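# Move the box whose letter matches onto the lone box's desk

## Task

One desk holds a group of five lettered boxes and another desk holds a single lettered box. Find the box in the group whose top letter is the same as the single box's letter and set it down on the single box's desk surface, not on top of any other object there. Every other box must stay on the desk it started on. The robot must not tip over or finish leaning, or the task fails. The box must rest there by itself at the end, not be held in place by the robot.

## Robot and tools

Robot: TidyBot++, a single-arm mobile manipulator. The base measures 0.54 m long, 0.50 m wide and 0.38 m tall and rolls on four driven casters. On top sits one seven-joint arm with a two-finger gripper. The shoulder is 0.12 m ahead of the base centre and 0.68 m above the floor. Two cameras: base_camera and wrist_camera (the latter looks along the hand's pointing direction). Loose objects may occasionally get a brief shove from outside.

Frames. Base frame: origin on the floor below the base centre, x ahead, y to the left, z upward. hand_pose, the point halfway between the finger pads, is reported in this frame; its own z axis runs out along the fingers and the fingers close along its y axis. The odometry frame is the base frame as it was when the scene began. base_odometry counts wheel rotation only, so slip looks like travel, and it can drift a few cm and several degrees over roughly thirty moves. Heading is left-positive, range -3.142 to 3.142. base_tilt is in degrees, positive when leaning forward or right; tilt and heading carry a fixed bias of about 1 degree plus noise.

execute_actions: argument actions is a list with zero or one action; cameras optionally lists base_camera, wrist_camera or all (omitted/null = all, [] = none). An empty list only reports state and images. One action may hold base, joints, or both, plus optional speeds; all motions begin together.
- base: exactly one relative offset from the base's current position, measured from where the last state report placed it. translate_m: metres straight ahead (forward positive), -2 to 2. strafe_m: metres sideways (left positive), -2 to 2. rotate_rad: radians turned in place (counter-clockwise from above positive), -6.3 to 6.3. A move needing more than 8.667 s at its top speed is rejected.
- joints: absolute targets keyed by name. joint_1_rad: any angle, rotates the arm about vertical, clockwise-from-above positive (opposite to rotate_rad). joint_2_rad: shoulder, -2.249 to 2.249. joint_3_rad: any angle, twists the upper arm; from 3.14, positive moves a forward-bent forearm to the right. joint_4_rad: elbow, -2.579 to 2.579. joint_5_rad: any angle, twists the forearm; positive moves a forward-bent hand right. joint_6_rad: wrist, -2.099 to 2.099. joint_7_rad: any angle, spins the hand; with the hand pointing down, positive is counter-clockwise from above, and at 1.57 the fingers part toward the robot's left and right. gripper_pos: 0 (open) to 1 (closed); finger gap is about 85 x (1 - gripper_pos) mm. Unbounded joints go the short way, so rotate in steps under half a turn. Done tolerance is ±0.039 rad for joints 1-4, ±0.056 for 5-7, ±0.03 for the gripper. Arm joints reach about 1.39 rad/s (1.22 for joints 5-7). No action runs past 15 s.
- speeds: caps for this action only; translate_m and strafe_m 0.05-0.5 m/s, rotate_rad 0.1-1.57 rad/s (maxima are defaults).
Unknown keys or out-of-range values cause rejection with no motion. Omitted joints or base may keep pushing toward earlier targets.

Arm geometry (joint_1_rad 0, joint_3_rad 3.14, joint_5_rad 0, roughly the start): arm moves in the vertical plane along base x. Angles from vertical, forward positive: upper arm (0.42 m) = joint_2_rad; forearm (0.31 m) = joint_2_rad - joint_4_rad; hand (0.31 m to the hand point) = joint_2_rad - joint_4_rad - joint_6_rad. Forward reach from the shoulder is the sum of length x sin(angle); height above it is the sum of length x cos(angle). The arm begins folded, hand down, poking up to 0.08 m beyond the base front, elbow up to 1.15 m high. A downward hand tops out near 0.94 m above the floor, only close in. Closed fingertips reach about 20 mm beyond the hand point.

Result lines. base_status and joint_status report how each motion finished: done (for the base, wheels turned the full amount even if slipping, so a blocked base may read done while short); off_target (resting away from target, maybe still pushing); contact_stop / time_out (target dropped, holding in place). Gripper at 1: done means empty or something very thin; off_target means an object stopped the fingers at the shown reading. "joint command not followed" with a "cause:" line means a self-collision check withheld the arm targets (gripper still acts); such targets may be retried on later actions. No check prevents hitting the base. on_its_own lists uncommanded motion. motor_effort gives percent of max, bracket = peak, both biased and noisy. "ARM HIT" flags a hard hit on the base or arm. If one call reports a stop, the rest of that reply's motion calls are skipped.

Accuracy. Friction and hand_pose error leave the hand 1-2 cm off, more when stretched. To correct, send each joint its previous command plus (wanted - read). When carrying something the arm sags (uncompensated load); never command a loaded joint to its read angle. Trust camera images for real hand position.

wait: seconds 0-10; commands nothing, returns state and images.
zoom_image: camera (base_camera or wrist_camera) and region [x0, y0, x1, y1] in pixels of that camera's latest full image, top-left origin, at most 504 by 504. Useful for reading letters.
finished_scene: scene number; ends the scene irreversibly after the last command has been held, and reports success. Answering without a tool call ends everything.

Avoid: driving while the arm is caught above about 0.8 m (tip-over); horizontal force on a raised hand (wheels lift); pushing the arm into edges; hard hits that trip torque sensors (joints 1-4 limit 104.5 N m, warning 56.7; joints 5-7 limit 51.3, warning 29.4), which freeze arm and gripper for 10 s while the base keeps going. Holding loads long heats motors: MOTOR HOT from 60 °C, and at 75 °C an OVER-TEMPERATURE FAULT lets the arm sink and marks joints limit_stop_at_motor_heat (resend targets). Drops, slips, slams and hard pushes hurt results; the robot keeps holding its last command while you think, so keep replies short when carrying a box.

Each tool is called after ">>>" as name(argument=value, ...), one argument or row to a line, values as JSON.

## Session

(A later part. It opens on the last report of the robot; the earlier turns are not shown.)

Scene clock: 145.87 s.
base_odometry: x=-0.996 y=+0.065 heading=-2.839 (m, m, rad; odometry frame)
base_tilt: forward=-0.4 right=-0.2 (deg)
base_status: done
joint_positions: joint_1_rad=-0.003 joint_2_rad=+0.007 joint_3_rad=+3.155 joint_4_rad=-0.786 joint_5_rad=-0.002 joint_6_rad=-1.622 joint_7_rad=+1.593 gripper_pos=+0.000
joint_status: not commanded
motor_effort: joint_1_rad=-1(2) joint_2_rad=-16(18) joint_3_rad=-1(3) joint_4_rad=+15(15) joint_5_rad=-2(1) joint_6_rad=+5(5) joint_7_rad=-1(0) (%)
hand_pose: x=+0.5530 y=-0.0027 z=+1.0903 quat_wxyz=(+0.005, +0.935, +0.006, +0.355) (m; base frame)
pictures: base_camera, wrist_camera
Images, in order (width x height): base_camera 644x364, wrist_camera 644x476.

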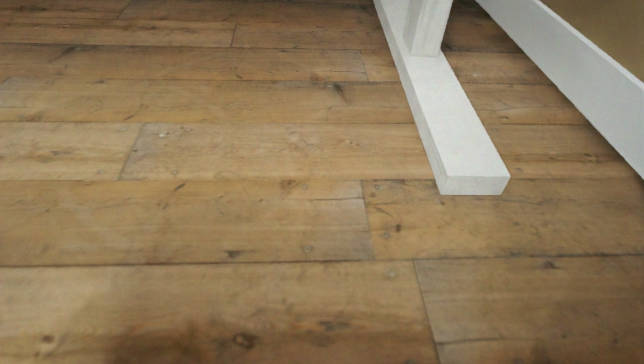

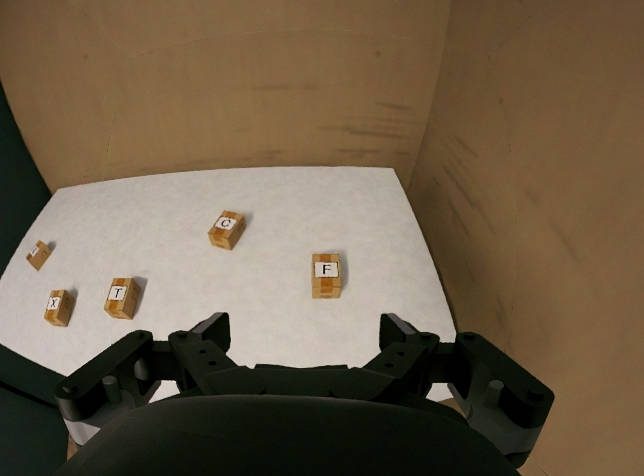

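>>> execute_actions(
  actions=[
    {"base":{"translate_m":0.15},"joints":{"joint_2_rad":0.06,"joint_4_rad":-1.43,"joint_6_rad":-1.0}},
  ],
)

Scene clock: 152.73 s.
base_odometry: x=-1.140 y=+0.020 heading=-2.839 (m, m, rad; odometry frame)
base_tilt: forward=-0.4 right=-0.2 (deg)
base_status: done
joint_positions: joint_1_rad=-0.003 joint_2_rad=+0.061 joint_3_rad=+3.155 joint_4_rad=-1.409 joint_5_rad=-0.002 joint_6_rad=-1.024 joint_7_rad=+1.593 gripper_pos=+0.000
joint_status: all done
motor_effort: joint_1_rad=+0(0) joint_2_rad=-23(27) joint_3_rad=-1(0) joint_4_rad=+19(20) joint_5_rad=+0(1) joint_6_rad=+5(6) joint_7_rad=+0(0) (%)
hand_pose: x=+0.6452 y=-0.0036 z=+0.8850 quat_wxyz=(+0.005, +0.948, +0.006, +0.318) (m; base frame)
pictures: base_camera, wrist_camera
Images, in order (width x height): base_camera 644x364, wrist_camera 644x476.

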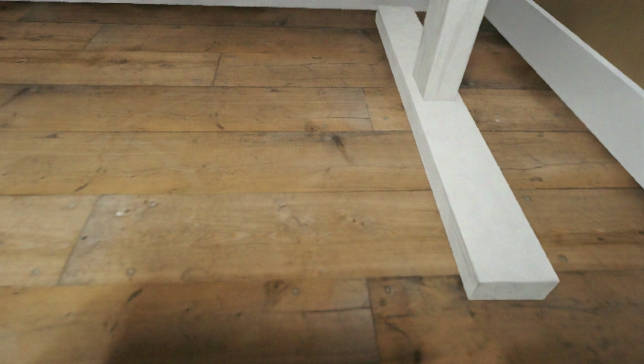

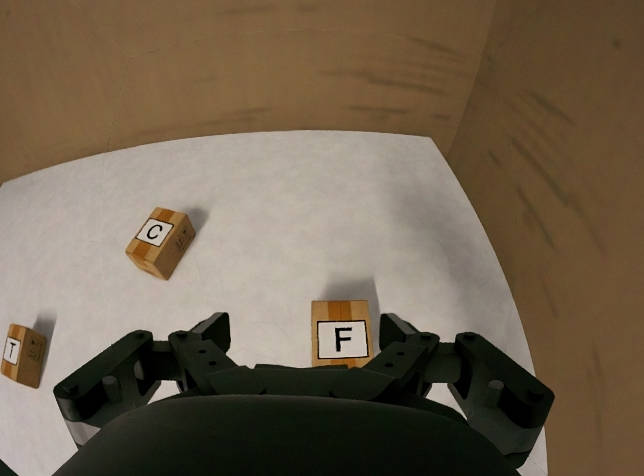

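>>> execute_actions(
  actions=[
    {"base":{"strafe_m":-0.03}},
  ],
  cameras=["wrist_camera"],
)

Scene clock: 158.00 s.
base_odometry: x=-1.149 y=+0.049 heading=-2.839 (m, m, rad; odometry frame)
base_tilt: forward=-0.4 right=-0.2 (deg)
base_status: done
joint_positions: joint_1_rad=+0.001 joint_2_rad=+0.061 joint_3_rad=+3.156 joint_4_rad=-1.409 joint_5_rad=-0.002 joint_6_rad=-1.024 joint_7_rad=+1.593 gripper_pos=+0.000
joint_status: not commanded
motor_effort: joint_1_rad=+0(3) joint_2_rad=-23(25) joint_3_rad=-1(2) joint_4_rad=+19(20) joint_5_rad=-1(1) joint_6_rad=+4(5) joint_7_rad=-1(0) (%)
hand_pose: x=+0.6453 y=-0.0058 z=+0.8851 quat_wxyz=(+0.005, +0.948, +0.004, +0.318) (m; base frame)
pictures: wrist_camera
Images, in order (width x height): wrist_camera 644x476.

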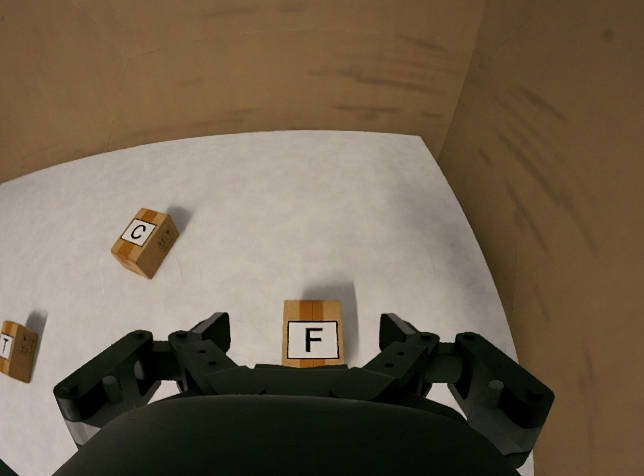

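>>> execute_actions(
  actions=[
    {"joints":{"joint_2_rad":0.135,"joint_4_rad":-1.56,"joint_6_rad":-0.77}},
  ],
  cameras=["wrist_camera"],
)

Scene clock: 163.00 s.
base_odometry: x=-1.149 y=+0.049 heading=-2.839 (m, m, rad; odometry frame)
base_tilt: forward=-0.4 right=-0.2 (deg)
base_status: not commanded
joint_positions: joint_1_rad=+0.001 joint_2_rad=+0.135 joint_3_rad=+3.156 joint_4_rad=-1.544 joint_5_rad=-0.002 joint_6_rad=-0.793 joint_7_rad=+1.593 gripper_pos=+0.000
joint_status: all done
motor_effort: joint_1_rad=+0(0) joint_2_rad=-26(29) joint_3_rad=-1(1) joint_4_rad=+19(21) joint_5_rad=+0(1) joint_6_rad=+5(5) joint_7_rad=+0(0) (%)
hand_pose: x=+0.6817 y=-0.0063 z=+0.8208 quat_wxyz=(+0.006, +0.944, +0.004, +0.329) (m; base frame)
pictures: wrist_camera
Images, in order (width x height): wrist_camera 644x476.

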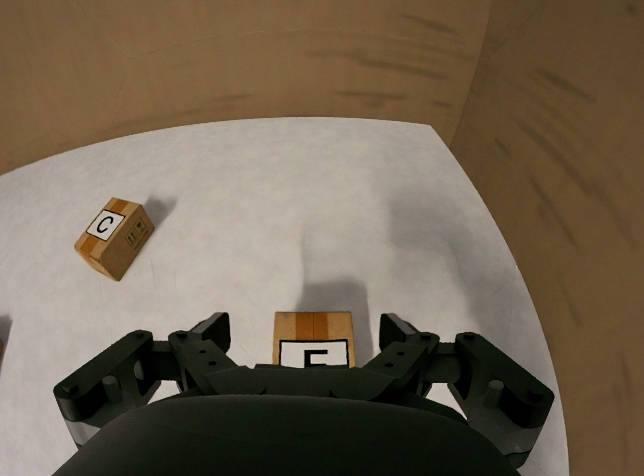

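>>> execute_actions(
  actions=[
    {"joints":{"joint_2_rad":0.16,"joint_4_rad":-1.69,"joint_6_rad":-0.61}},
  ],
  cameras=["wrist_camera"],
)

Scene clock: 172.30 s.
base_odometry: x=-1.149 y=+0.049 heading=-2.839 (m, m, rad; odometry frame)
base_tilt: forward=-0.4 right=-0.2 (deg)
base_status: not commanded
joint_positions: joint_1_rad=+0.001 joint_2_rad=+0.152 joint_3_rad=+3.156 joint_4_rad=-1.673 joint_5_rad=-0.002 joint_6_rad=-0.635 joint_7_rad=+1.593 gripper_pos=+0.000
joint_status: all done
motor_effort: joint_1_rad=+1(0) joint_2_rad=-26(28) joint_3_rad=-1(1) joint_4_rad=+19(20) joint_5_rad=+0(0) joint_6_rad=+5(5) joint_7_rad=+0(1) (%)
hand_pose: x=+0.6833 y=-0.0064 z=+0.7772 quat_wxyz=(+0.006, +0.942, +0.004, +0.334) (m; base frame)
pictures: wrist_camera
Images, in order (width x height): wrist_camera 644x476.

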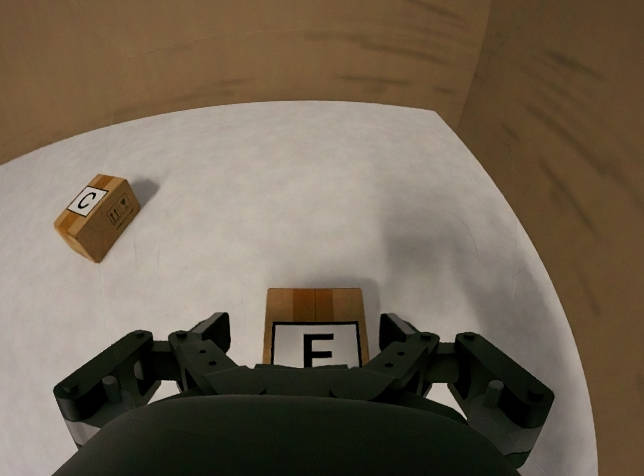

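>>> execute_actions(
  actions=[
    {"base":{"strafe_m":-0.007},"joints":{"joint_2_rad":0.185,"joint_4_rad":-1.745,"joint_6_rad":-0.545}},
  ],
  cameras=["wrist_camera"],
)

Scene clock: 176.87 s.
base_odometry: x=-1.151 y=+0.056 heading=-2.839 (m, m, rad; odometry frame)
base_tilt: forward=-0.4 right=-0.2 (deg)
base_status: done
joint_positions: joint_1_rad=+0.002 joint_2_rad=+0.175 joint_3_rad=+3.156 joint_4_rad=-1.726 joint_5_rad=-0.002 joint_6_rad=-0.569 joint_7_rad=+1.593 gripper_pos=+0.000
joint_status: all done
motor_effort: joint_1_rad=+0(2) joint_2_rad=-27(28) joint_3_rad=-1(3) joint_4_rad=+18(20) joint_5_rad=+0(1) joint_6_rad=+5(5) joint_7_rad=+0(0) (%)
hand_pose: x=+0.6834 y=-0.0071 z=+0.7501 quat_wxyz=(+0.007, +0.944, +0.003, +0.329) (m; base frame)
pictures: wrist_camera
Images, in order (width x height): wrist_camera 644x476.

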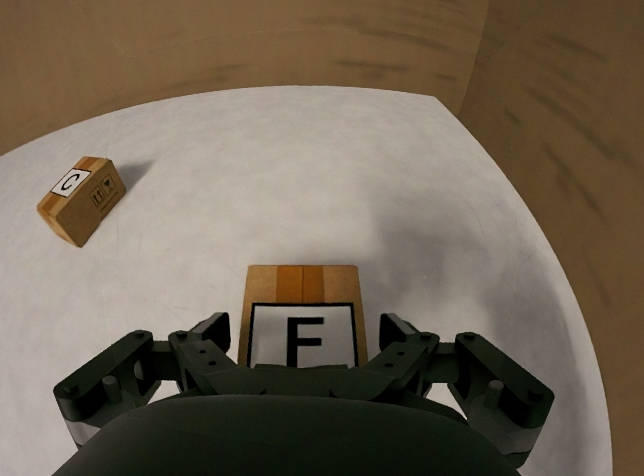

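>>> execute_actions(
  actions=[
    {"joints":{"joint_4_rad":-1.775}},
  ],
  cameras=["wrist_camera"],
)

>>> execute_actions(
  actions=[
    {"joints":{"gripper_pos":1.0}},
  ],
  cameras=["wrist_camera"],
)

Scene clock: 180.63 s.
base_odometry: x=-1.151 y=+0.056 heading=-2.839 (m, m, rad; odometry frame)
base_tilt: forward=-0.4 right=-0.2 (deg)
base_status: not commanded
joint_positions: joint_1_rad=+0.002 joint_2_rad=+0.176 joint_3_rad=+3.156 joint_4_rad=-1.756 joint_5_rad=-0.002 joint_6_rad=-0.568 joint_7_rad=+1.593 gripper_pos=+0.000
joint_status: all done
motor_effort: joint_1_rad=+0(0) joint_2_rad=-26(27) joint_3_rad=-1(1) joint_4_rad=+18(19) joint_5_rad=+0(0) joint_6_rad=+5(4) joint_7_rad=+0(0) (%)
hand_pose: x=+0.6731 y=-0.0069 z=+0.7353 quat_wxyz=(+0.006, +0.949, +0.003, +0.315) (m; base frame)
pictures: wrist_camera
Images, in order (width x height): wrist_camera 644x476.

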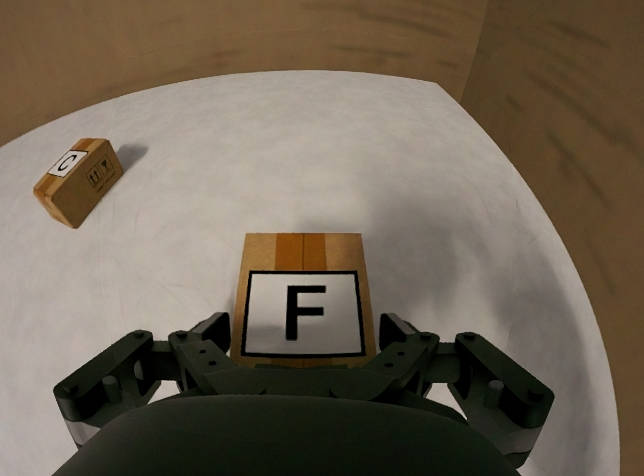

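Scene clock: 181.73 s.
base_odometry: x=-1.151 y=+0.056 heading=-2.839 (m, m, rad; odometry frame)
base_tilt: forward=-0.4 right=-0.2 (deg)
base_status: not commanded
joint_positions: joint_1_rad=+0.002 joint_2_rad=+0.161 joint_3_rad=+3.156 joint_4_rad=-1.756 joint_5_rad=-0.002 joint_6_rad=-0.551 joint_7_rad=+1.593 gripper_pos=+0.342
joint_status: gripper_pos off_target (ended at +0.342, target +1.000)
motor_effort: joint_1_rad=+0(1) joint_2_rad=-25(26) joint_3_rad=-1(1) joint_4_rad=+17(19) joint_5_rad=+0(0) joint_6_rad=+5(5) joint_7_rad=+0(1) (%)
hand_pose: x=+0.6764 y=-0.0070 z=+0.7473 quat_wxyz=(+0.007, +0.944, +0.003, +0.330) (m; base frame)
pictures: wrist_camera
Images, in order (width x height): wrist_camera 644x476.

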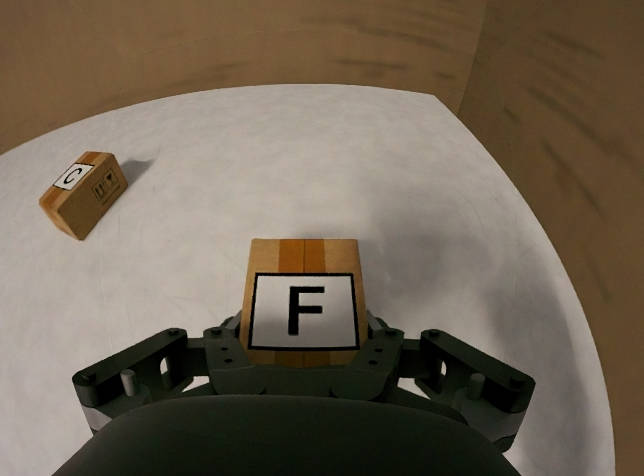

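>>> execute_actions(
  actions=[
    {"joints":{"joint_2_rad":0.06,"joint_4_rad":-1.40,"joint_6_rad":-1.02}},
  ],
  cameras=["wrist_camera"],
)

>>> execute_actions(
  actions=[
    {"base":{"translate_m":-0.4},"joints":{"joint_2_rad":-0.3,"joint_4_rad":-1.4,"joint_6_rad":-1.35}},
  ],
  cameras=["wrist_camera"],
)

Scene clock: 191.87 s.
base_odometry: x=-1.151 y=+0.056 heading=-2.839 (m, m, rad; odometry frame)
base_tilt: forward=-0.4 right=-0.2 (deg)
base_status: not commanded
joint_positions: joint_1_rad=+0.002 joint_2_rad=+0.067 joint_3_rad=+3.156 joint_4_rad=-1.422 joint_5_rad=-0.002 joint_6_rad=-1.000 joint_7_rad=+1.593 gripper_pos=+0.342
joint_status: all done
motor_effort: joint_1_rad=+0(0) joint_2_rad=-24(30) joint_3_rad=-1(1) joint_4_rad=+20(21) joint_5_rad=+0(0) joint_6_rad=+5(6) joint_7_rad=-1(0) (%)
hand_pose: x=+0.6497 y=-0.0064 z=+0.8799 quat_wxyz=(+0.006, +0.947, +0.003, +0.320) (m; base frame)
pictures: wrist_camera
Images, in order (width x height): wrist_camera 644x476.

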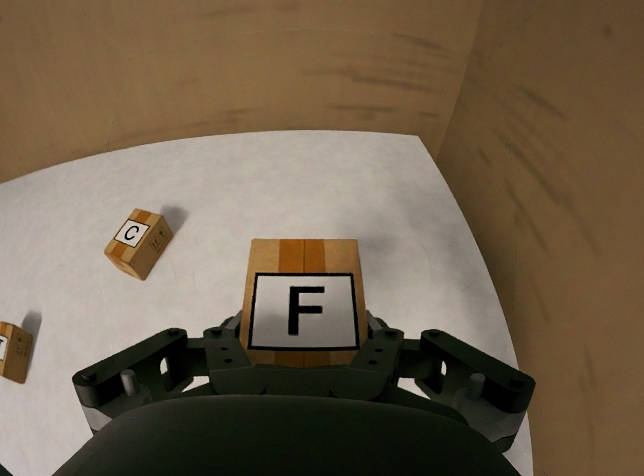

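Scene clock: 194.17 s.
base_odometry: x=-0.769 y=+0.175 heading=-2.839 (m, m, rad; odometry frame)
base_tilt: forward=-0.4 right=-0.2 (deg)
base_status: done
joint_positions: joint_1_rad=+0.002 joint_2_rad=-0.308 joint_3_rad=+3.156 joint_4_rad=-1.421 joint_5_rad=-0.002 joint_6_rad=-1.336 joint_7_rad=+1.593 gripper_pos=+0.342
joint_status: all done
motor_effort: joint_1_rad=+0(1) joint_2_rad=-8(29) joint_3_rad=+0(0) joint_4_rad=+19(20) joint_5_rad=+0(1) joint_6_rad=+6(6) joint_7_rad=+0(0) (%)
hand_pose: x=+0.4724 y=-0.0048 z=+0.9823 quat_wxyz=(+0.003, +0.941, +0.003, +0.340) (m; base frame)
pictures: wrist_camera
Images, in order (width x height): wrist_camera 644x476.

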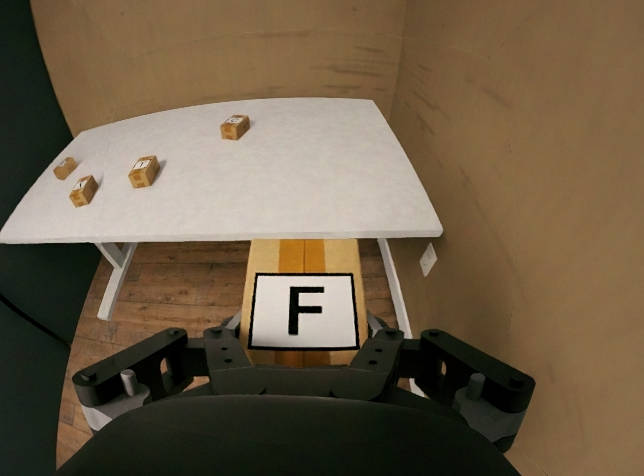

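>>> execute_actions(
  actions=[
    {"base":{"strafe_m":0.28}},
  ],
  cameras=[],
)

>>> execute_actions(
  actions=[
    {"base":{"translate_m":-1.62}},
  ],
  cameras=[],
)

>>> execute_actions(
  actions=[
    {"base":{"rotate_rad":1.57},"speeds":{"rotate_rad":1.0}},
  ],
)

Scene clock: 200.27 s.
base_odometry: x=-0.685 y=-0.092 heading=-2.838 (m, m, rad; odometry frame)
base_tilt: forward=-0.4 right=-0.2 (deg)
base_status: done
joint_positions: joint_1_rad=+0.002 joint_2_rad=-0.308 joint_3_rad=+3.155 joint_4_rad=-1.421 joint_5_rad=-0.002 joint_6_rad=-1.336 joint_7_rad=+1.593 gripper_pos=+0.342
joint_status: not commanded
motor_effort: joint_1_rad=+0(1) joint_2_rad=-8(10) joint_3_rad=-1(2) joint_4_rad=+19(19) joint_5_rad=+0(2) joint_6_rad=+6(6) joint_7_rad=+0(1) (%)
hand_pose: x=+0.4725 y=-0.0045 z=+0.9822 quat_wxyz=(+0.003, +0.941, +0.003, +0.339) (m; base frame)
pictures: none
No camera images: the call's "cameras" was empty. Leave "cameras" out to get every camera's image.

Scene clock: 204.87 s.
base_odometry: x=+0.861 y=+0.391 heading=-2.838 (m, m, rad; odometry frame)
base_tilt: forward=-0.4 right=-0.2 (deg)
base_status: done
joint_positions: joint_1_rad=+0.002 joint_2_rad=-0.299 joint_3_rad=+3.155 joint_4_rad=-1.421 joint_5_rad=-0.002 joint_6_rad=-1.337 joint_7_rad=+1.593 gripper_pos=+0.342
joint_status: not commanded
motor_effort: joint_1_rad=+0(1) joint_2_rad=-9(12) joint_3_rad=-1(0) joint_4_rad=+18(20) joint_5_rad=-1(0) joint_6_rad=+5(6) joint_7_rad=+0(0) (%)
hand_pose: x=+0.4747 y=-0.0045 z=+0.9791 quat_wxyz=(+0.003, +0.942, +0.003, +0.335) (m; base frame)
pictures: none
No camera images: the call's "cameras" was empty. Leave "cameras" out to get every camera's image.

Scene clock: 207.37 s.
base_odometry: x=+0.861 y=+0.391 heading=-1.268 (m, m, rad; odometry frame)
base_tilt: forward=-0.4 right=-0.2 (deg)
base_status: done
joint_positions: joint_1_rad=+0.002 joint_2_rad=-0.299 joint_3_rad=+3.155 joint_4_rad=-1.421 joint_5_rad=-0.002 joint_6_rad=-1.337 joint_7_rad=+1.593 gripper_pos=+0.342
joint_status: not commanded
motor_effort: joint_1_rad=+0(1) joint_2_rad=-9(10) joint_3_rad=-1(3) joint_4_rad=+18(19) joint_5_rad=-1(2) joint_6_rad=+6(5) joint_7_rad=+0(1) (%)
hand_pose: x=+0.4747 y=-0.0045 z=+0.9791 quat_wxyz=(+0.003, +0.942, +0.003, +0.335) (m; base frame)
pictures: base_camera, wrist_camera
Images, in order (width x height): base_camera 644x364, wrist_camera 644x476.

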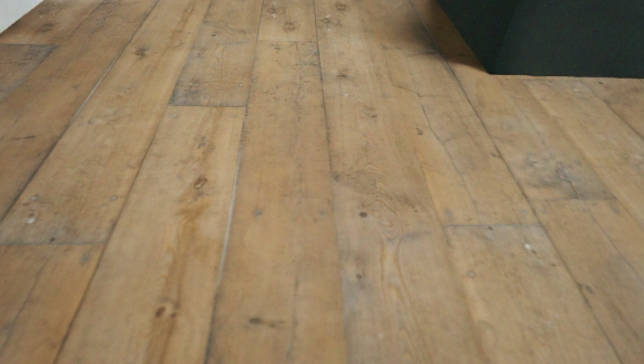

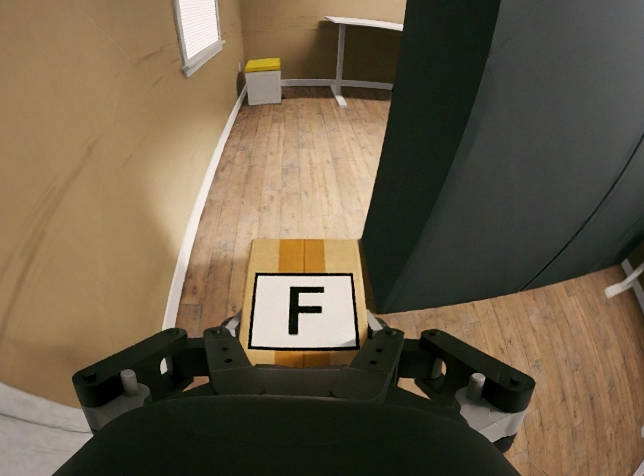

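>>> execute_actions(
  actions=[
    {"base":{"rotate_rad":-0.03}},
  ],
  cameras=[],
)

>>> execute_actions(
  actions=[
    {"base":{"strafe_m":0.09}},
  ],
)

Scene clock: 212.33 s.
base_odometry: x=+0.861 y=+0.391 heading=-1.299 (m, m, rad; odometry frame)
base_tilt: forward=-0.4 right=-0.2 (deg)
base_status: done
joint_positions: joint_1_rad=+0.002 joint_2_rad=-0.299 joint_3_rad=+3.155 joint_4_rad=-1.421 joint_5_rad=-0.002 joint_6_rad=-1.337 joint_7_rad=+1.593 gripper_pos=+0.342
joint_status: not commanded
motor_effort: joint_1_rad=+0(1) joint_2_rad=-9(9) joint_3_rad=-1(1) joint_4_rad=+19(19) joint_5_rad=+0(2) joint_6_rad=+6(6) joint_7_rad=+0(0) (%)
hand_pose: x=+0.4748 y=-0.0046 z=+0.9791 quat_wxyz=(+0.003, +0.942, +0.003, +0.335) (m; base frame)
pictures: none
No camera images: the call's "cameras" was empty. Leave "cameras" out to get every camera's image.

Scene clock: 213.53 s.
base_odometry: x=+0.948 y=+0.416 heading=-1.298 (m, m, rad; odometry frame)
base_tilt: forward=-0.4 right=-0.2 (deg)
base_status: done
joint_positions: joint_1_rad=+0.002 joint_2_rad=-0.299 joint_3_rad=+3.154 joint_4_rad=-1.421 joint_5_rad=-0.002 joint_6_rad=-1.337 joint_7_rad=+1.593 gripper_pos=+0.342
joint_status: not commanded
motor_effort: joint_1_rad=+0(1) joint_2_rad=-9(9) joint_3_rad=-1(2) joint_4_rad=+18(19) joint_5_rad=+1(2) joint_6_rad=+6(5) joint_7_rad=-1(0) (%)
hand_pose: x=+0.4747 y=-0.0041 z=+0.9791 quat_wxyz=(+0.003, +0.942, +0.004, +0.335) (m; base frame)
pictures: base_camera, wrist_camera
Images, in order (width x height): base_camera 644x364, wrist_camera 644x476.

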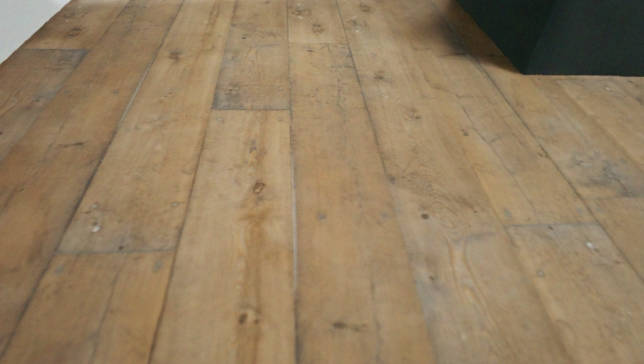

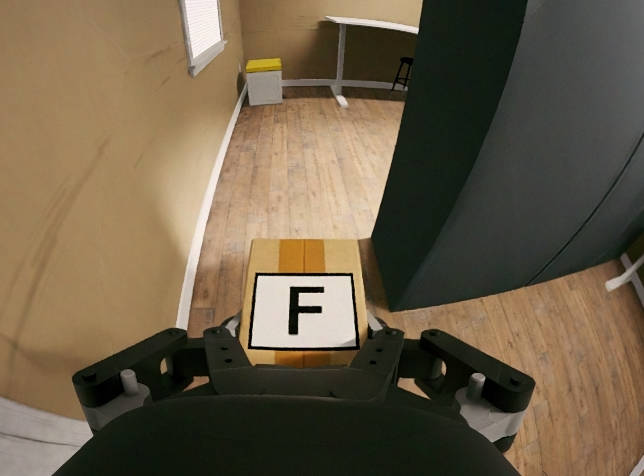

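>>> execute_actions(
  actions=[
    {"base":{"strafe_m":0.05}},
  ],
  cameras=[],
)

>>> execute_actions(
  actions=[
    {"base":{"translate_m":1.2}},
  ],
)

>>> execute_actions(
  actions=[
    {"base":{"translate_m":1.15}},
  ],
)

Scene clock: 218.57 s.
base_odometry: x=+0.996 y=+0.429 heading=-1.297 (m, m, rad; odometry frame)
base_tilt: forward=-0.4 right=-0.2 (deg)
base_status: done
joint_positions: joint_1_rad=+0.002 joint_2_rad=-0.299 joint_3_rad=+3.154 joint_4_rad=-1.421 joint_5_rad=-0.002 joint_6_rad=-1.337 joint_7_rad=+1.593 gripper_pos=+0.342
joint_status: not commanded
motor_effort: joint_1_rad=+0(1) joint_2_rad=-9(9) joint_3_rad=-1(2) joint_4_rad=+18(18) joint_5_rad=-1(0) joint_6_rad=+5(5) joint_7_rad=-1(0) (%)
hand_pose: x=+0.4747 y=-0.0040 z=+0.9791 quat_wxyz=(+0.003, +0.942, +0.004, +0.335) (m; base frame)
pictures: none
No camera images: the call's "cameras" was empty. Leave "cameras" out to get every camera's image.

Scene clock: 222.33 s.
base_odometry: x=+1.321 y=-0.726 heading=-1.297 (m, m, rad; odometry frame)
base_tilt: forward=-0.4 right=-0.2 (deg)
base_status: done
joint_positions: joint_1_rad=+0.002 joint_2_rad=-0.295 joint_3_rad=+3.154 joint_4_rad=-1.421 joint_5_rad=-0.002 joint_6_rad=-1.337 joint_7_rad=+1.593 gripper_pos=+0.342
joint_status: not commanded
motor_effort: joint_1_rad=+0(0) joint_2_rad=-9(12) joint_3_rad=-1(0) joint_4_rad=+18(19) joint_5_rad=+0(0) joint_6_rad=+6(6) joint_7_rad=+0(1) (%)
hand_pose: x=+0.4760 y=-0.0040 z=+0.9774 quat_wxyz=(+0.003, +0.943, +0.004, +0.333) (m; base frame)
pictures: base_camera, wrist_camera
Images, in order (width x height): base_camera 644x364, wrist_camera 644x476.

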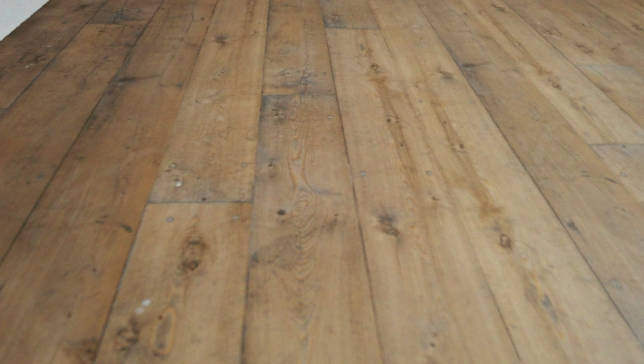

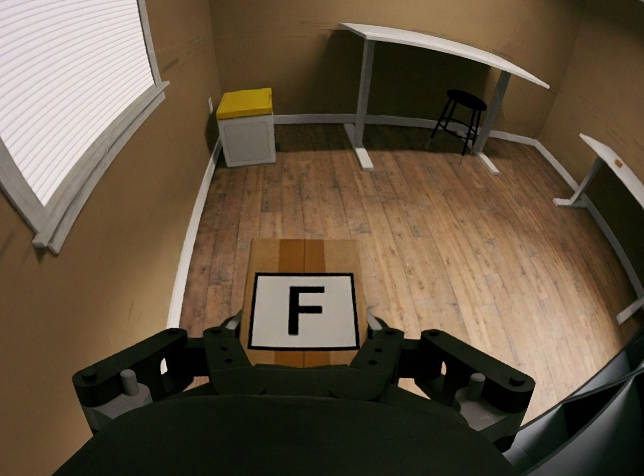

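Scene clock: 226.00 s.
base_odometry: x=+1.633 y=-1.833 heading=-1.296 (m, m, rad; odometry frame)
base_tilt: forward=-0.4 right=-0.2 (deg)
base_status: done
joint_positions: joint_1_rad=+0.002 joint_2_rad=-0.295 joint_3_rad=+3.154 joint_4_rad=-1.421 joint_5_rad=-0.002 joint_6_rad=-1.338 joint_7_rad=+1.593 gripper_pos=+0.342
joint_status: not commanded
motor_effort: joint_1_rad=+0(0) joint_2_rad=-9(12) joint_3_rad=+0(0) joint_4_rad=+18(19) joint_5_rad=-1(1) joint_6_rad=+5(6) joint_7_rad=-1(0) (%)
hand_pose: x=+0.4760 y=-0.0040 z=+0.9772 quat_wxyz=(+0.003, +0.943, +0.004, +0.332) (m; base frame)
pictures: base_camera, wrist_camera
Images, in order (width x height): base_camera 644x364, wrist_camera 644x476.

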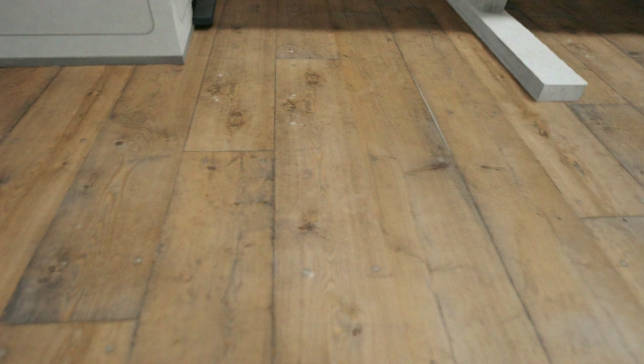

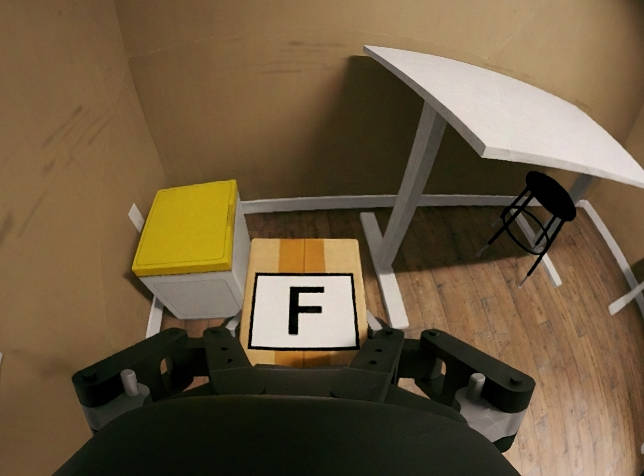

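>>> execute_actions(
  actions=[
    {"base":{"rotate_rad":-1.57},"speeds":{"rotate_rad":1.0}},
  ],
)

Scene clock: 230.87 s.
base_odometry: x=+1.633 y=-1.833 heading=-2.866 (m, m, rad; odometry frame)
base_tilt: forward=-0.4 right=-0.2 (deg)
base_status: done
joint_positions: joint_1_rad=+0.002 joint_2_rad=-0.295 joint_3_rad=+3.154 joint_4_rad=-1.421 joint_5_rad=-0.002 joint_6_rad=-1.338 joint_7_rad=+1.593 gripper_pos=+0.342
joint_status: not commanded
motor_effort: joint_1_rad=+0(2) joint_2_rad=-9(10) joint_3_rad=+0(1) joint_4_rad=+19(19) joint_5_rad=-1(0) joint_6_rad=+5(5) joint_7_rad=-1(0) (%)
hand_pose: x=+0.4760 y=-0.0040 z=+0.9772 quat_wxyz=(+0.003, +0.943, +0.004, +0.332) (m; base frame)
pictures: base_camera, wrist_camera
Images, in order (width x height): base_camera 644x364, wrist_camera 644x476.

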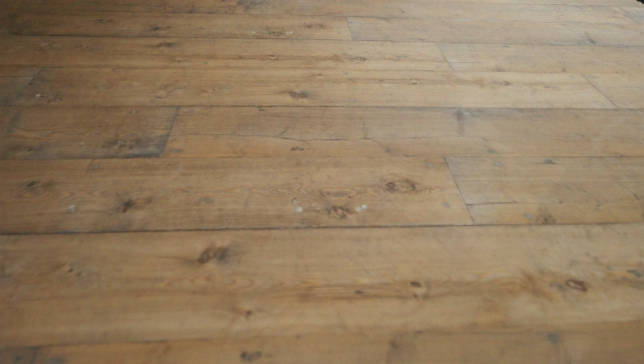

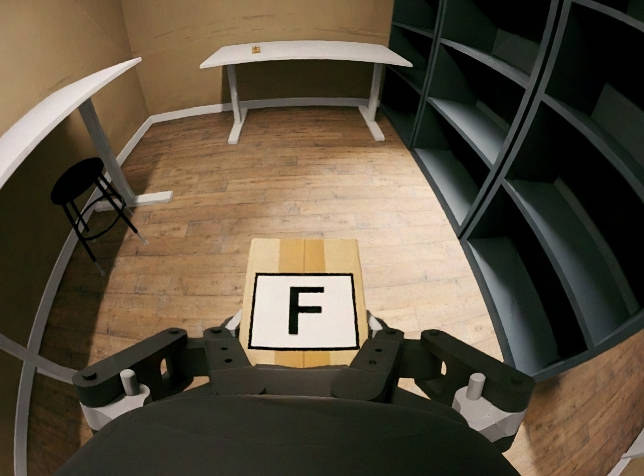

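>>> execute_actions(
  actions=[
    {"base":{"strafe_m":0.04}},
  ],
  cameras=[],
)

>>> execute_actions(
  actions=[
    {"base":{"translate_m":1.75}},
  ],
)

Scene clock: 235.17 s.
base_odometry: x=+1.644 y=-1.872 heading=-2.867 (m, m, rad; odometry frame)
base_tilt: forward=-0.4 right=-0.2 (deg)
base_status: done
joint_positions: joint_1_rad=+0.002 joint_2_rad=-0.295 joint_3_rad=+3.154 joint_4_rad=-1.421 joint_5_rad=-0.002 joint_6_rad=-1.338 joint_7_rad=+1.593 gripper_pos=+0.342
joint_status: not commanded
motor_effort: joint_1_rad=+1(1) joint_2_rad=-9(10) joint_3_rad=+0(3) joint_4_rad=+19(19) joint_5_rad=+0(1) joint_6_rad=+5(6) joint_7_rad=+0(1) (%)
hand_pose: x=+0.4760 y=-0.0040 z=+0.9772 quat_wxyz=(+0.003, +0.943, +0.004, +0.332) (m; base frame)
pictures: none
No camera images: the call's "cameras" was empty. Leave "cameras" out to get every camera's image.

Scene clock: 240.03 s.
base_odometry: x=-0.040 y=-2.348 heading=-2.867 (m, m, rad; odometry frame)
base_tilt: forward=-0.4 right=-0.2 (deg)
base_status: done
joint_positions: joint_1_rad=+0.002 joint_2_rad=-0.293 joint_3_rad=+3.154 joint_4_rad=-1.421 joint_5_rad=-0.002 joint_6_rad=-1.338 joint_7_rad=+1.593 gripper_pos=+0.342
joint_status: not commanded
motor_effort: joint_1_rad=+0(0) joint_2_rad=-9(13) joint_3_rad=-1(0) joint_4_rad=+19(19) joint_5_rad=+0(0) joint_6_rad=+5(6) joint_7_rad=+0(1) (%)
hand_pose: x=+0.4762 y=-0.0040 z=+0.9768 quat_wxyz=(+0.003, +0.943, +0.004, +0.332) (m; base frame)
pictures: base_camera, wrist_camera
Images, in order (width x height): base_camera 644x364, wrist_camera 644x476.

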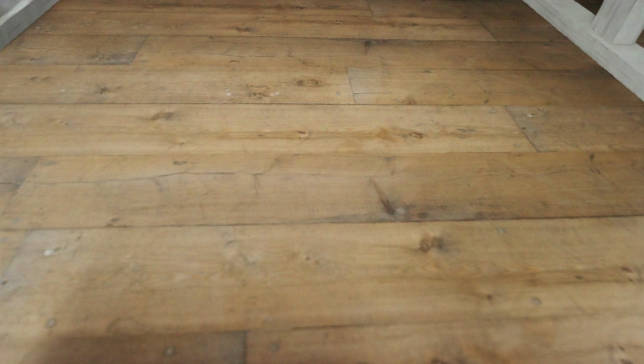

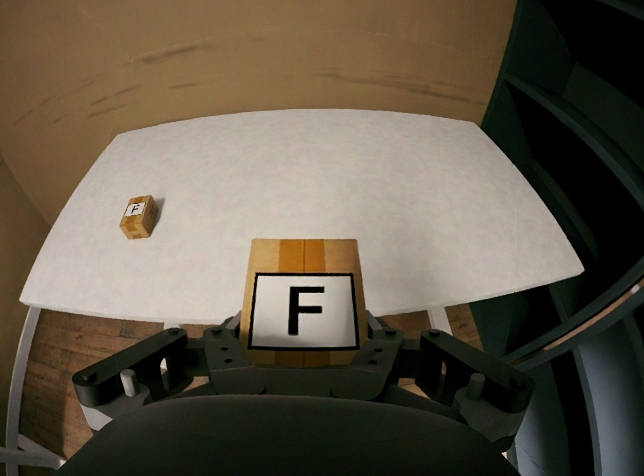

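>>> execute_actions(
  actions=[
    {"base":{"translate_m":0.15}},
  ],
  cameras=[],
)

>>> execute_actions(
  actions=[
    {"joints":{"joint_2_rad":0.08,"joint_4_rad":-1.45,"joint_6_rad":-0.93}},
  ],
)

Scene clock: 246.80 s.
base_odometry: x=-0.185 y=-2.389 heading=-2.866 (m, m, rad; odometry frame)
base_tilt: forward=-0.4 right=-0.2 (deg)
base_status: done
joint_positions: joint_1_rad=+0.002 joint_2_rad=-0.289 joint_3_rad=+3.154 joint_4_rad=-1.421 joint_5_rad=-0.002 joint_6_rad=-1.338 joint_7_rad=+1.593 gripper_pos=+0.342
joint_status: not commanded
motor_effort: joint_1_rad=+0(0) joint_2_rad=-9(13) joint_3_rad=+0(0) joint_4_rad=+19(19) joint_5_rad=-1(1) joint_6_rad=+5(6) joint_7_rad=+0(0) (%)
hand_pose: x=+0.4775 y=-0.0041 z=+0.9752 quat_wxyz=(+0.003, +0.944, +0.004, +0.330) (m; base frame)
pictures: none
No camera images: the call's "cameras" was empty. Leave "cameras" out to get every camera's image.

Scene clock: 248.50 s.
base_odometry: x=-0.185 y=-2.389 heading=-2.866 (m, m, rad; odometry frame)
base_tilt: forward=-0.4 right=-0.2 (deg)
base_status: not commanded
joint_positions: joint_1_rad=+0.002 joint_2_rad=+0.091 joint_3_rad=+3.154 joint_4_rad=-1.439 joint_5_rad=-0.002 joint_6_rad=-0.957 joint_7_rad=+1.593 gripper_pos=+0.342
joint_status: all done
motor_effort: joint_1_rad=+0(0) joint_2_rad=-25(29) joint_3_rad=-1(1) joint_4_rad=+20(21) joint_5_rad=-1(1) joint_6_rad=+5(6) joint_7_rad=+0(0) (%)
hand_pose: x=+0.6610 y=-0.0057 z=+0.8666 quat_wxyz=(+0.006, +0.947, +0.004, +0.321) (m; base frame)
pictures: base_camera, wrist_camera
Images, in order (width x height): base_camera 644x364, wrist_camera 644x476.

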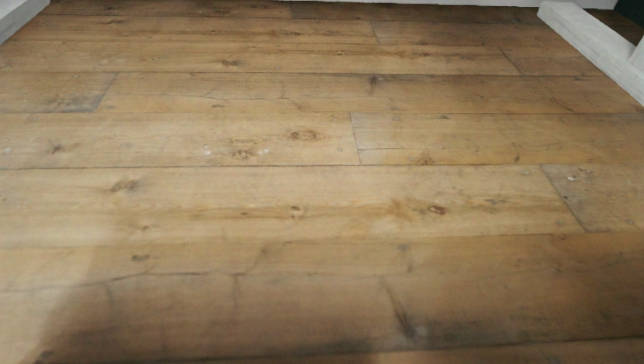

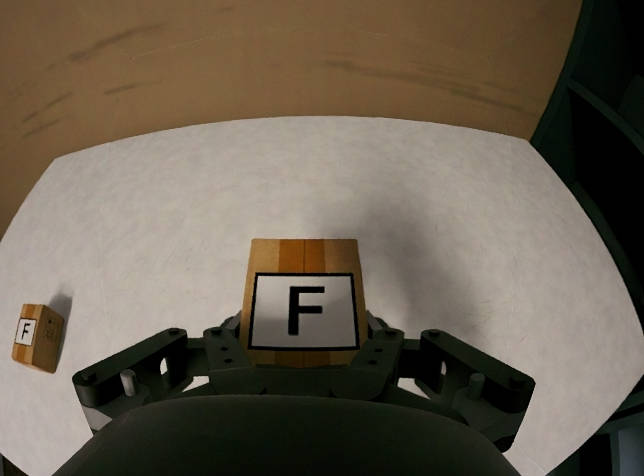

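>>> execute_actions(
  actions=[
    {"joints":{"joint_2_rad":0.135,"joint_4_rad":-1.56,"joint_6_rad":-0.77}},
  ],
  cameras=["wrist_camera"],
)

Scene clock: 251.77 s.
base_odometry: x=-0.185 y=-2.389 heading=-2.866 (m, m, rad; odometry frame)
base_tilt: forward=-0.4 right=-0.2 (deg)
base_status: not commanded
joint_positions: joint_1_rad=+0.002 joint_2_rad=+0.138 joint_3_rad=+3.154 joint_4_rad=-1.548 joint_5_rad=-0.002 joint_6_rad=-0.798 joint_7_rad=+1.593 gripper_pos=+0.342
joint_status: all done
motor_effort: joint_1_rad=+0(0) joint_2_rad=-27(29) joint_3_rad=-1(1) joint_4_rad=+20(21) joint_5_rad=+0(0) joint_6_rad=+6(5) joint_7_rad=+0(1) (%)
hand_pose: x=+0.6796 y=-0.0060 z=+0.8159 quat_wxyz=(+0.006, +0.946, +0.004, +0.323) (m; base frame)
pictures: wrist_camera
Images, in order (width x height): wrist_camera 644x476.

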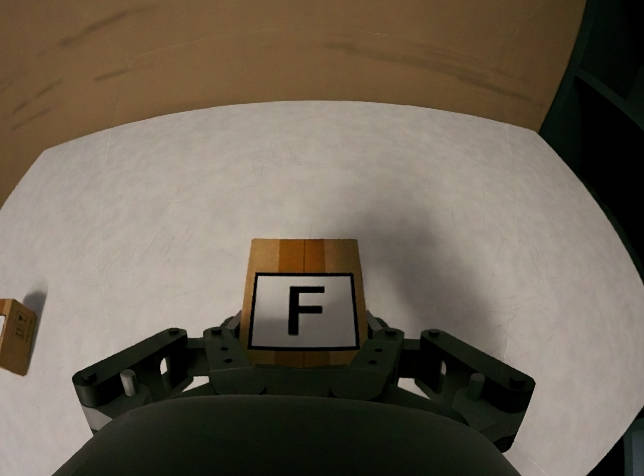

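>>> execute_actions(
  actions=[
    {"joints":{"joint_2_rad":0.15,"joint_4_rad":-1.635,"joint_6_rad":-0.68}},
  ],
  cameras=["wrist_camera"],
)

Scene clock: 254.50 s.
base_odometry: x=-0.185 y=-2.389 heading=-2.866 (m, m, rad; odometry frame)
base_tilt: forward=-0.4 right=-0.2 (deg)
base_status: not commanded
joint_positions: joint_1_rad=+0.002 joint_2_rad=+0.147 joint_3_rad=+3.154 joint_4_rad=-1.622 joint_5_rad=-0.002 joint_6_rad=-0.709 joint_7_rad=+1.593 gripper_pos=+0.342
joint_status: all done
motor_effort: joint_1_rad=+0(0) joint_2_rad=-28(28) joint_3_rad=-1(1) joint_4_rad=+20(21) joint_5_rad=+0(1) joint_6_rad=+6(6) joint_7_rad=+0(0) (%)
hand_pose: x=+0.6807 y=-0.0060 z=+0.7909 quat_wxyz=(+0.006, +0.945, +0.004, +0.326) (m; base frame)
pictures: wrist_camera
Images, in order (width x height): wrist_camera 644x476.

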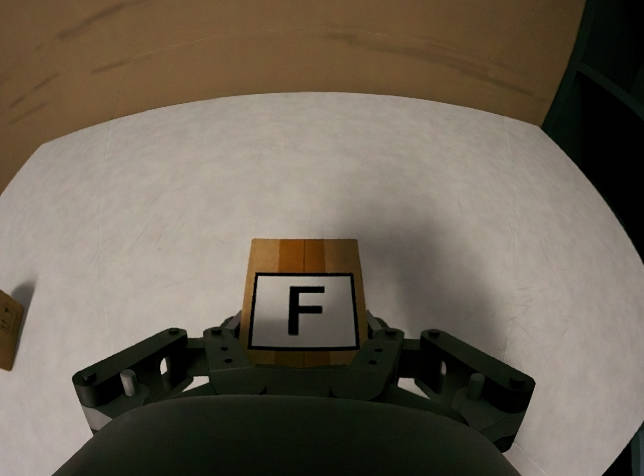

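>>> execute_actions(
  actions=[
    {"joints":{"joint_2_rad":0.16,"joint_4_rad":-1.69,"joint_6_rad":-0.61}},
  ],
  cameras=["wrist_camera"],
)

Scene clock: 256.90 s.
base_odometry: x=-0.185 y=-2.389 heading=-2.866 (m, m, rad; odometry frame)
base_tilt: forward=-0.4 right=-0.2 (deg)
base_status: not commanded
joint_positions: joint_1_rad=+0.002 joint_2_rad=+0.155 joint_3_rad=+3.154 joint_4_rad=-1.676 joint_5_rad=-0.002 joint_6_rad=-0.638 joint_7_rad=+1.593 gripper_pos=+0.342
joint_status: all done
motor_effort: joint_1_rad=+0(0) joint_2_rad=-27(28) joint_3_rad=-1(1) joint_4_rad=+20(21) joint_5_rad=-1(0) joint_6_rad=+6(6) joint_7_rad=-1(0) (%)
hand_pose: x=+0.6817 y=-0.0061 z=+0.7731 quat_wxyz=(+0.006, +0.944, +0.004, +0.330) (m; base frame)
pictures: wrist_camera
Images, in order (width x height): wrist_camera 644x476.

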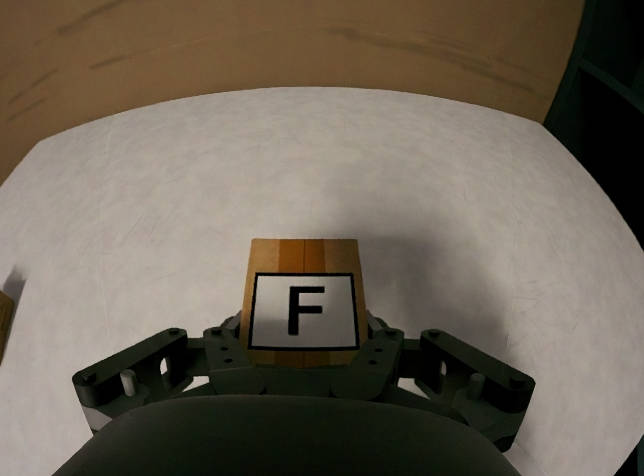

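>>> execute_actions(
  actions=[
    {"joints":{"joint_2_rad":0.185,"joint_4_rad":-1.745,"joint_6_rad":-0.545}},
  ],
  cameras=["wrist_camera"],
)

Scene clock: 259.13 s.
base_odometry: x=-0.185 y=-2.389 heading=-2.866 (m, m, rad; odometry frame)
base_tilt: forward=-0.4 right=-0.2 (deg)
base_status: not commanded
joint_positions: joint_1_rad=+0.002 joint_2_rad=+0.177 joint_3_rad=+3.154 joint_4_rad=-1.731 joint_5_rad=-0.002 joint_6_rad=-0.569 joint_7_rad=+1.593 gripper_pos=+0.342
joint_status: all done
motor_effort: joint_1_rad=+0(0) joint_2_rad=-26(29) joint_3_rad=-1(1) joint_4_rad=+17(20) joint_5_rad=+0(0) joint_6_rad=+5(6) joint_7_rad=+0(0) (%)
hand_pose: x=+0.6819 y=-0.0062 z=+0.7471 quat_wxyz=(+0.006, +0.945, +0.004, +0.326) (m; base frame)
pictures: wrist_camera
Images, in order (width x height): wrist_camera 644x476.

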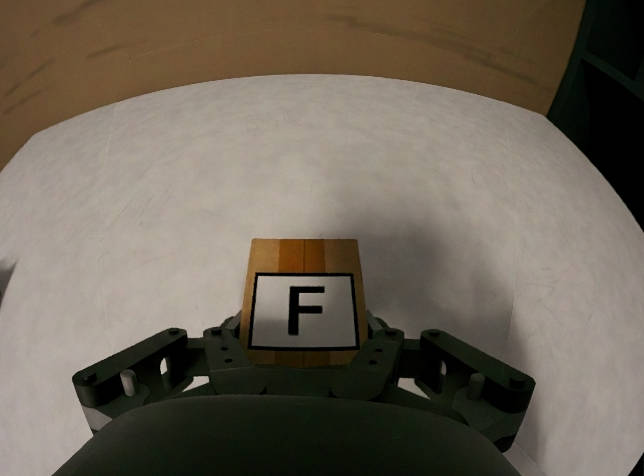

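>>> execute_actions(
  actions=[
    {"joints":{"joint_4_rad":-1.775}},
  ],
  cameras=["wrist_camera"],
)

Scene clock: 261.80 s.
base_odometry: x=-0.185 y=-2.389 heading=-2.866 (m, m, rad; odometry frame)
base_tilt: forward=-0.4 right=-0.2 (deg)
base_status: not commanded
joint_positions: joint_1_rad=+0.002 joint_2_rad=+0.173 joint_3_rad=+3.154 joint_4_rad=-1.739 joint_5_rad=-0.002 joint_6_rad=-0.559 joint_7_rad=+1.593 gripper_pos=+0.342
joint_status: all done
motor_effort: joint_1_rad=+0(0) joint_2_rad=-23(26) joint_3_rad=-1(1) joint_4_rad=+16(18) joint_5_rad=+0(1) joint_6_rad=+4(4) joint_7_rad=+0(0) (%)
hand_pose: x=+0.6812 y=-0.0062 z=+0.7471 quat_wxyz=(+0.006, +0.944, +0.004, +0.329) (m; base frame)
pictures: wrist_camera
Images, in order (width x height): wrist_camera 644x476.

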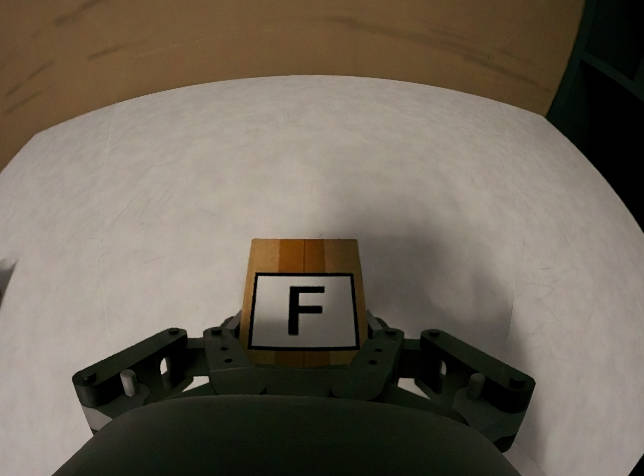

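In contact with the desk; releasing and retracting.

>>> execute_actions(
  actions=[
    {"joints":{"gripper_pos":0.0,"joint_4_rad":-1.745}},
  ],
  cameras=["wrist_camera"],
)

>>> execute_actions(
  actions=[
    {"joints":{"joint_2_rad":0.06,"joint_4_rad":-1.6,"joint_6_rad":-0.8}},
  ],
  cameras=["wrist_camera"],
)

>>> execute_actions(
  actions=[
    {"joints":{"joint_2_rad":-0.3,"joint_4_rad":-1.4,"joint_6_rad":-1.3}},
  ],
  cameras=["wrist_camera"],
)

Scene clock: 266.70 s.
base_odometry: x=-0.185 y=-2.389 heading=-2.866 (m, m, rad; odometry frame)
base_tilt: forward=-0.4 right=-0.2 (deg)
base_status: not commanded
joint_positions: joint_1_rad=+0.002 joint_2_rad=+0.177 joint_3_rad=+3.154 joint_4_rad=-1.738 joint_5_rad=-0.002 joint_6_rad=-0.559 joint_7_rad=+1.593 gripper_pos=+0.000
joint_status: all done
motor_effort: joint_1_rad=+0(0) joint_2_rad=-27(27) joint_3_rad=-1(1) joint_4_rad=+18(20) joint_5_rad=+0(0) joint_6_rad=+4(5) joint_7_rad=+0(0) (%)
hand_pose: x=+0.6819 y=-0.0062 z=+0.7453 quat_wxyz=(+0.006, +0.945, +0.004, +0.328) (m; base frame)
pictures: wrist_camera
Images, in order (width x height): wrist_camera 644x476.

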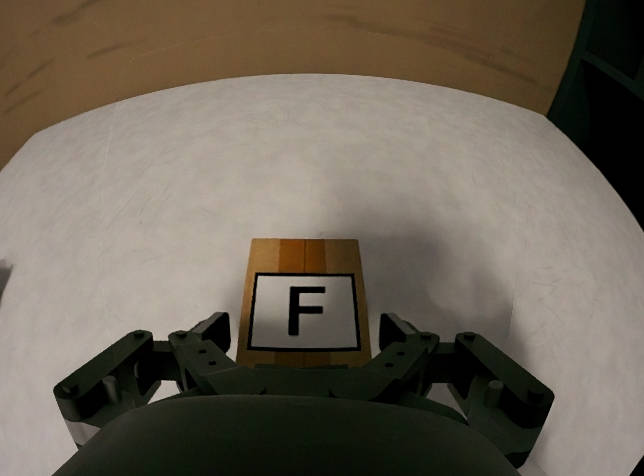

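Scene clock: 267.80 s.
base_odometry: x=-0.185 y=-2.389 heading=-2.866 (m, m, rad; odometry frame)
base_tilt: forward=-0.4 right=-0.2 (deg)
base_status: not commanded
joint_positions: joint_1_rad=+0.002 joint_2_rad=+0.057 joint_3_rad=+3.154 joint_4_rad=-1.614 joint_5_rad=-0.002 joint_6_rad=-0.776 joint_7_rad=+1.593 gripper_pos=+0.000
joint_status: all done
motor_effort: joint_1_rad=+0(0) joint_2_rad=-23(29) joint_3_rad=-1(1) joint_4_rad=+19(20) joint_5_rad=-1(1) joint_6_rad=+5(6) joint_7_rad=+0(0) (%)
hand_pose: x=+0.6551 y=-0.0058 z=+0.8315 quat_wxyz=(+0.006, +0.940, +0.004, +0.341) (m; base frame)
pictures: wrist_camera
Images, in order (width x height): wrist_camera 644x476.

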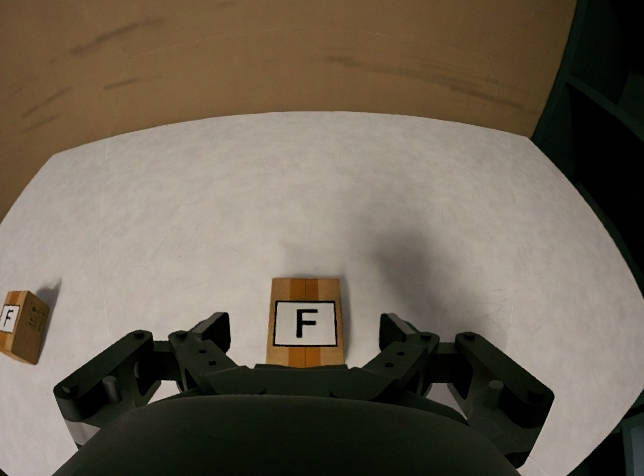

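Scene clock: 269.47 s.
base_odometry: x=-0.185 y=-2.389 heading=-2.866 (m, m, rad; odometry frame)
base_tilt: forward=-0.4 right=-0.2 (deg)
base_status: not commanded
joint_positions: joint_1_rad=+0.002 joint_2_rad=-0.306 joint_3_rad=+3.154 joint_4_rad=-1.417 joint_5_rad=-0.002 joint_6_rad=-1.279 joint_7_rad=+1.593 gripper_pos=+0.000
joint_status: all done
motor_effort: joint_1_rad=+1(0) joint_2_rad=-8(25) joint_3_rad=-1(0) joint_4_rad=+18(20) joint_5_rad=+0(0) joint_6_rad=+5(6) joint_7_rad=-1(0) (%)
hand_pose: x=+0.4869 y=-0.0043 z=+0.9952 quat_wxyz=(+0.004, +0.930, +0.004, +0.367) (m; base frame)
pictures: wrist_camera
Images, in order (width x height): wrist_camera 644x476.

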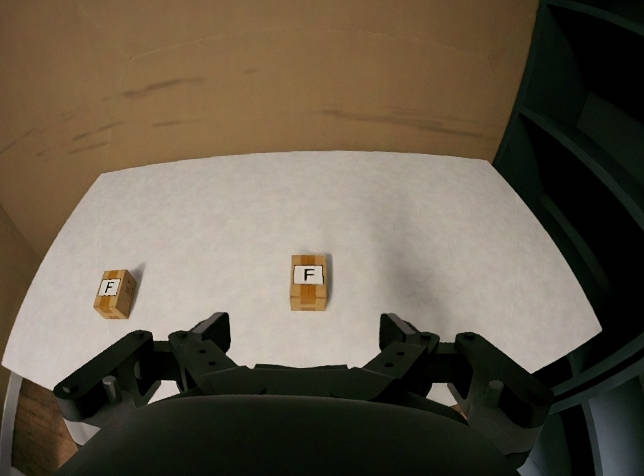

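>>> finished_scene(
  scene=2,
)

The scene is finished: the task was done.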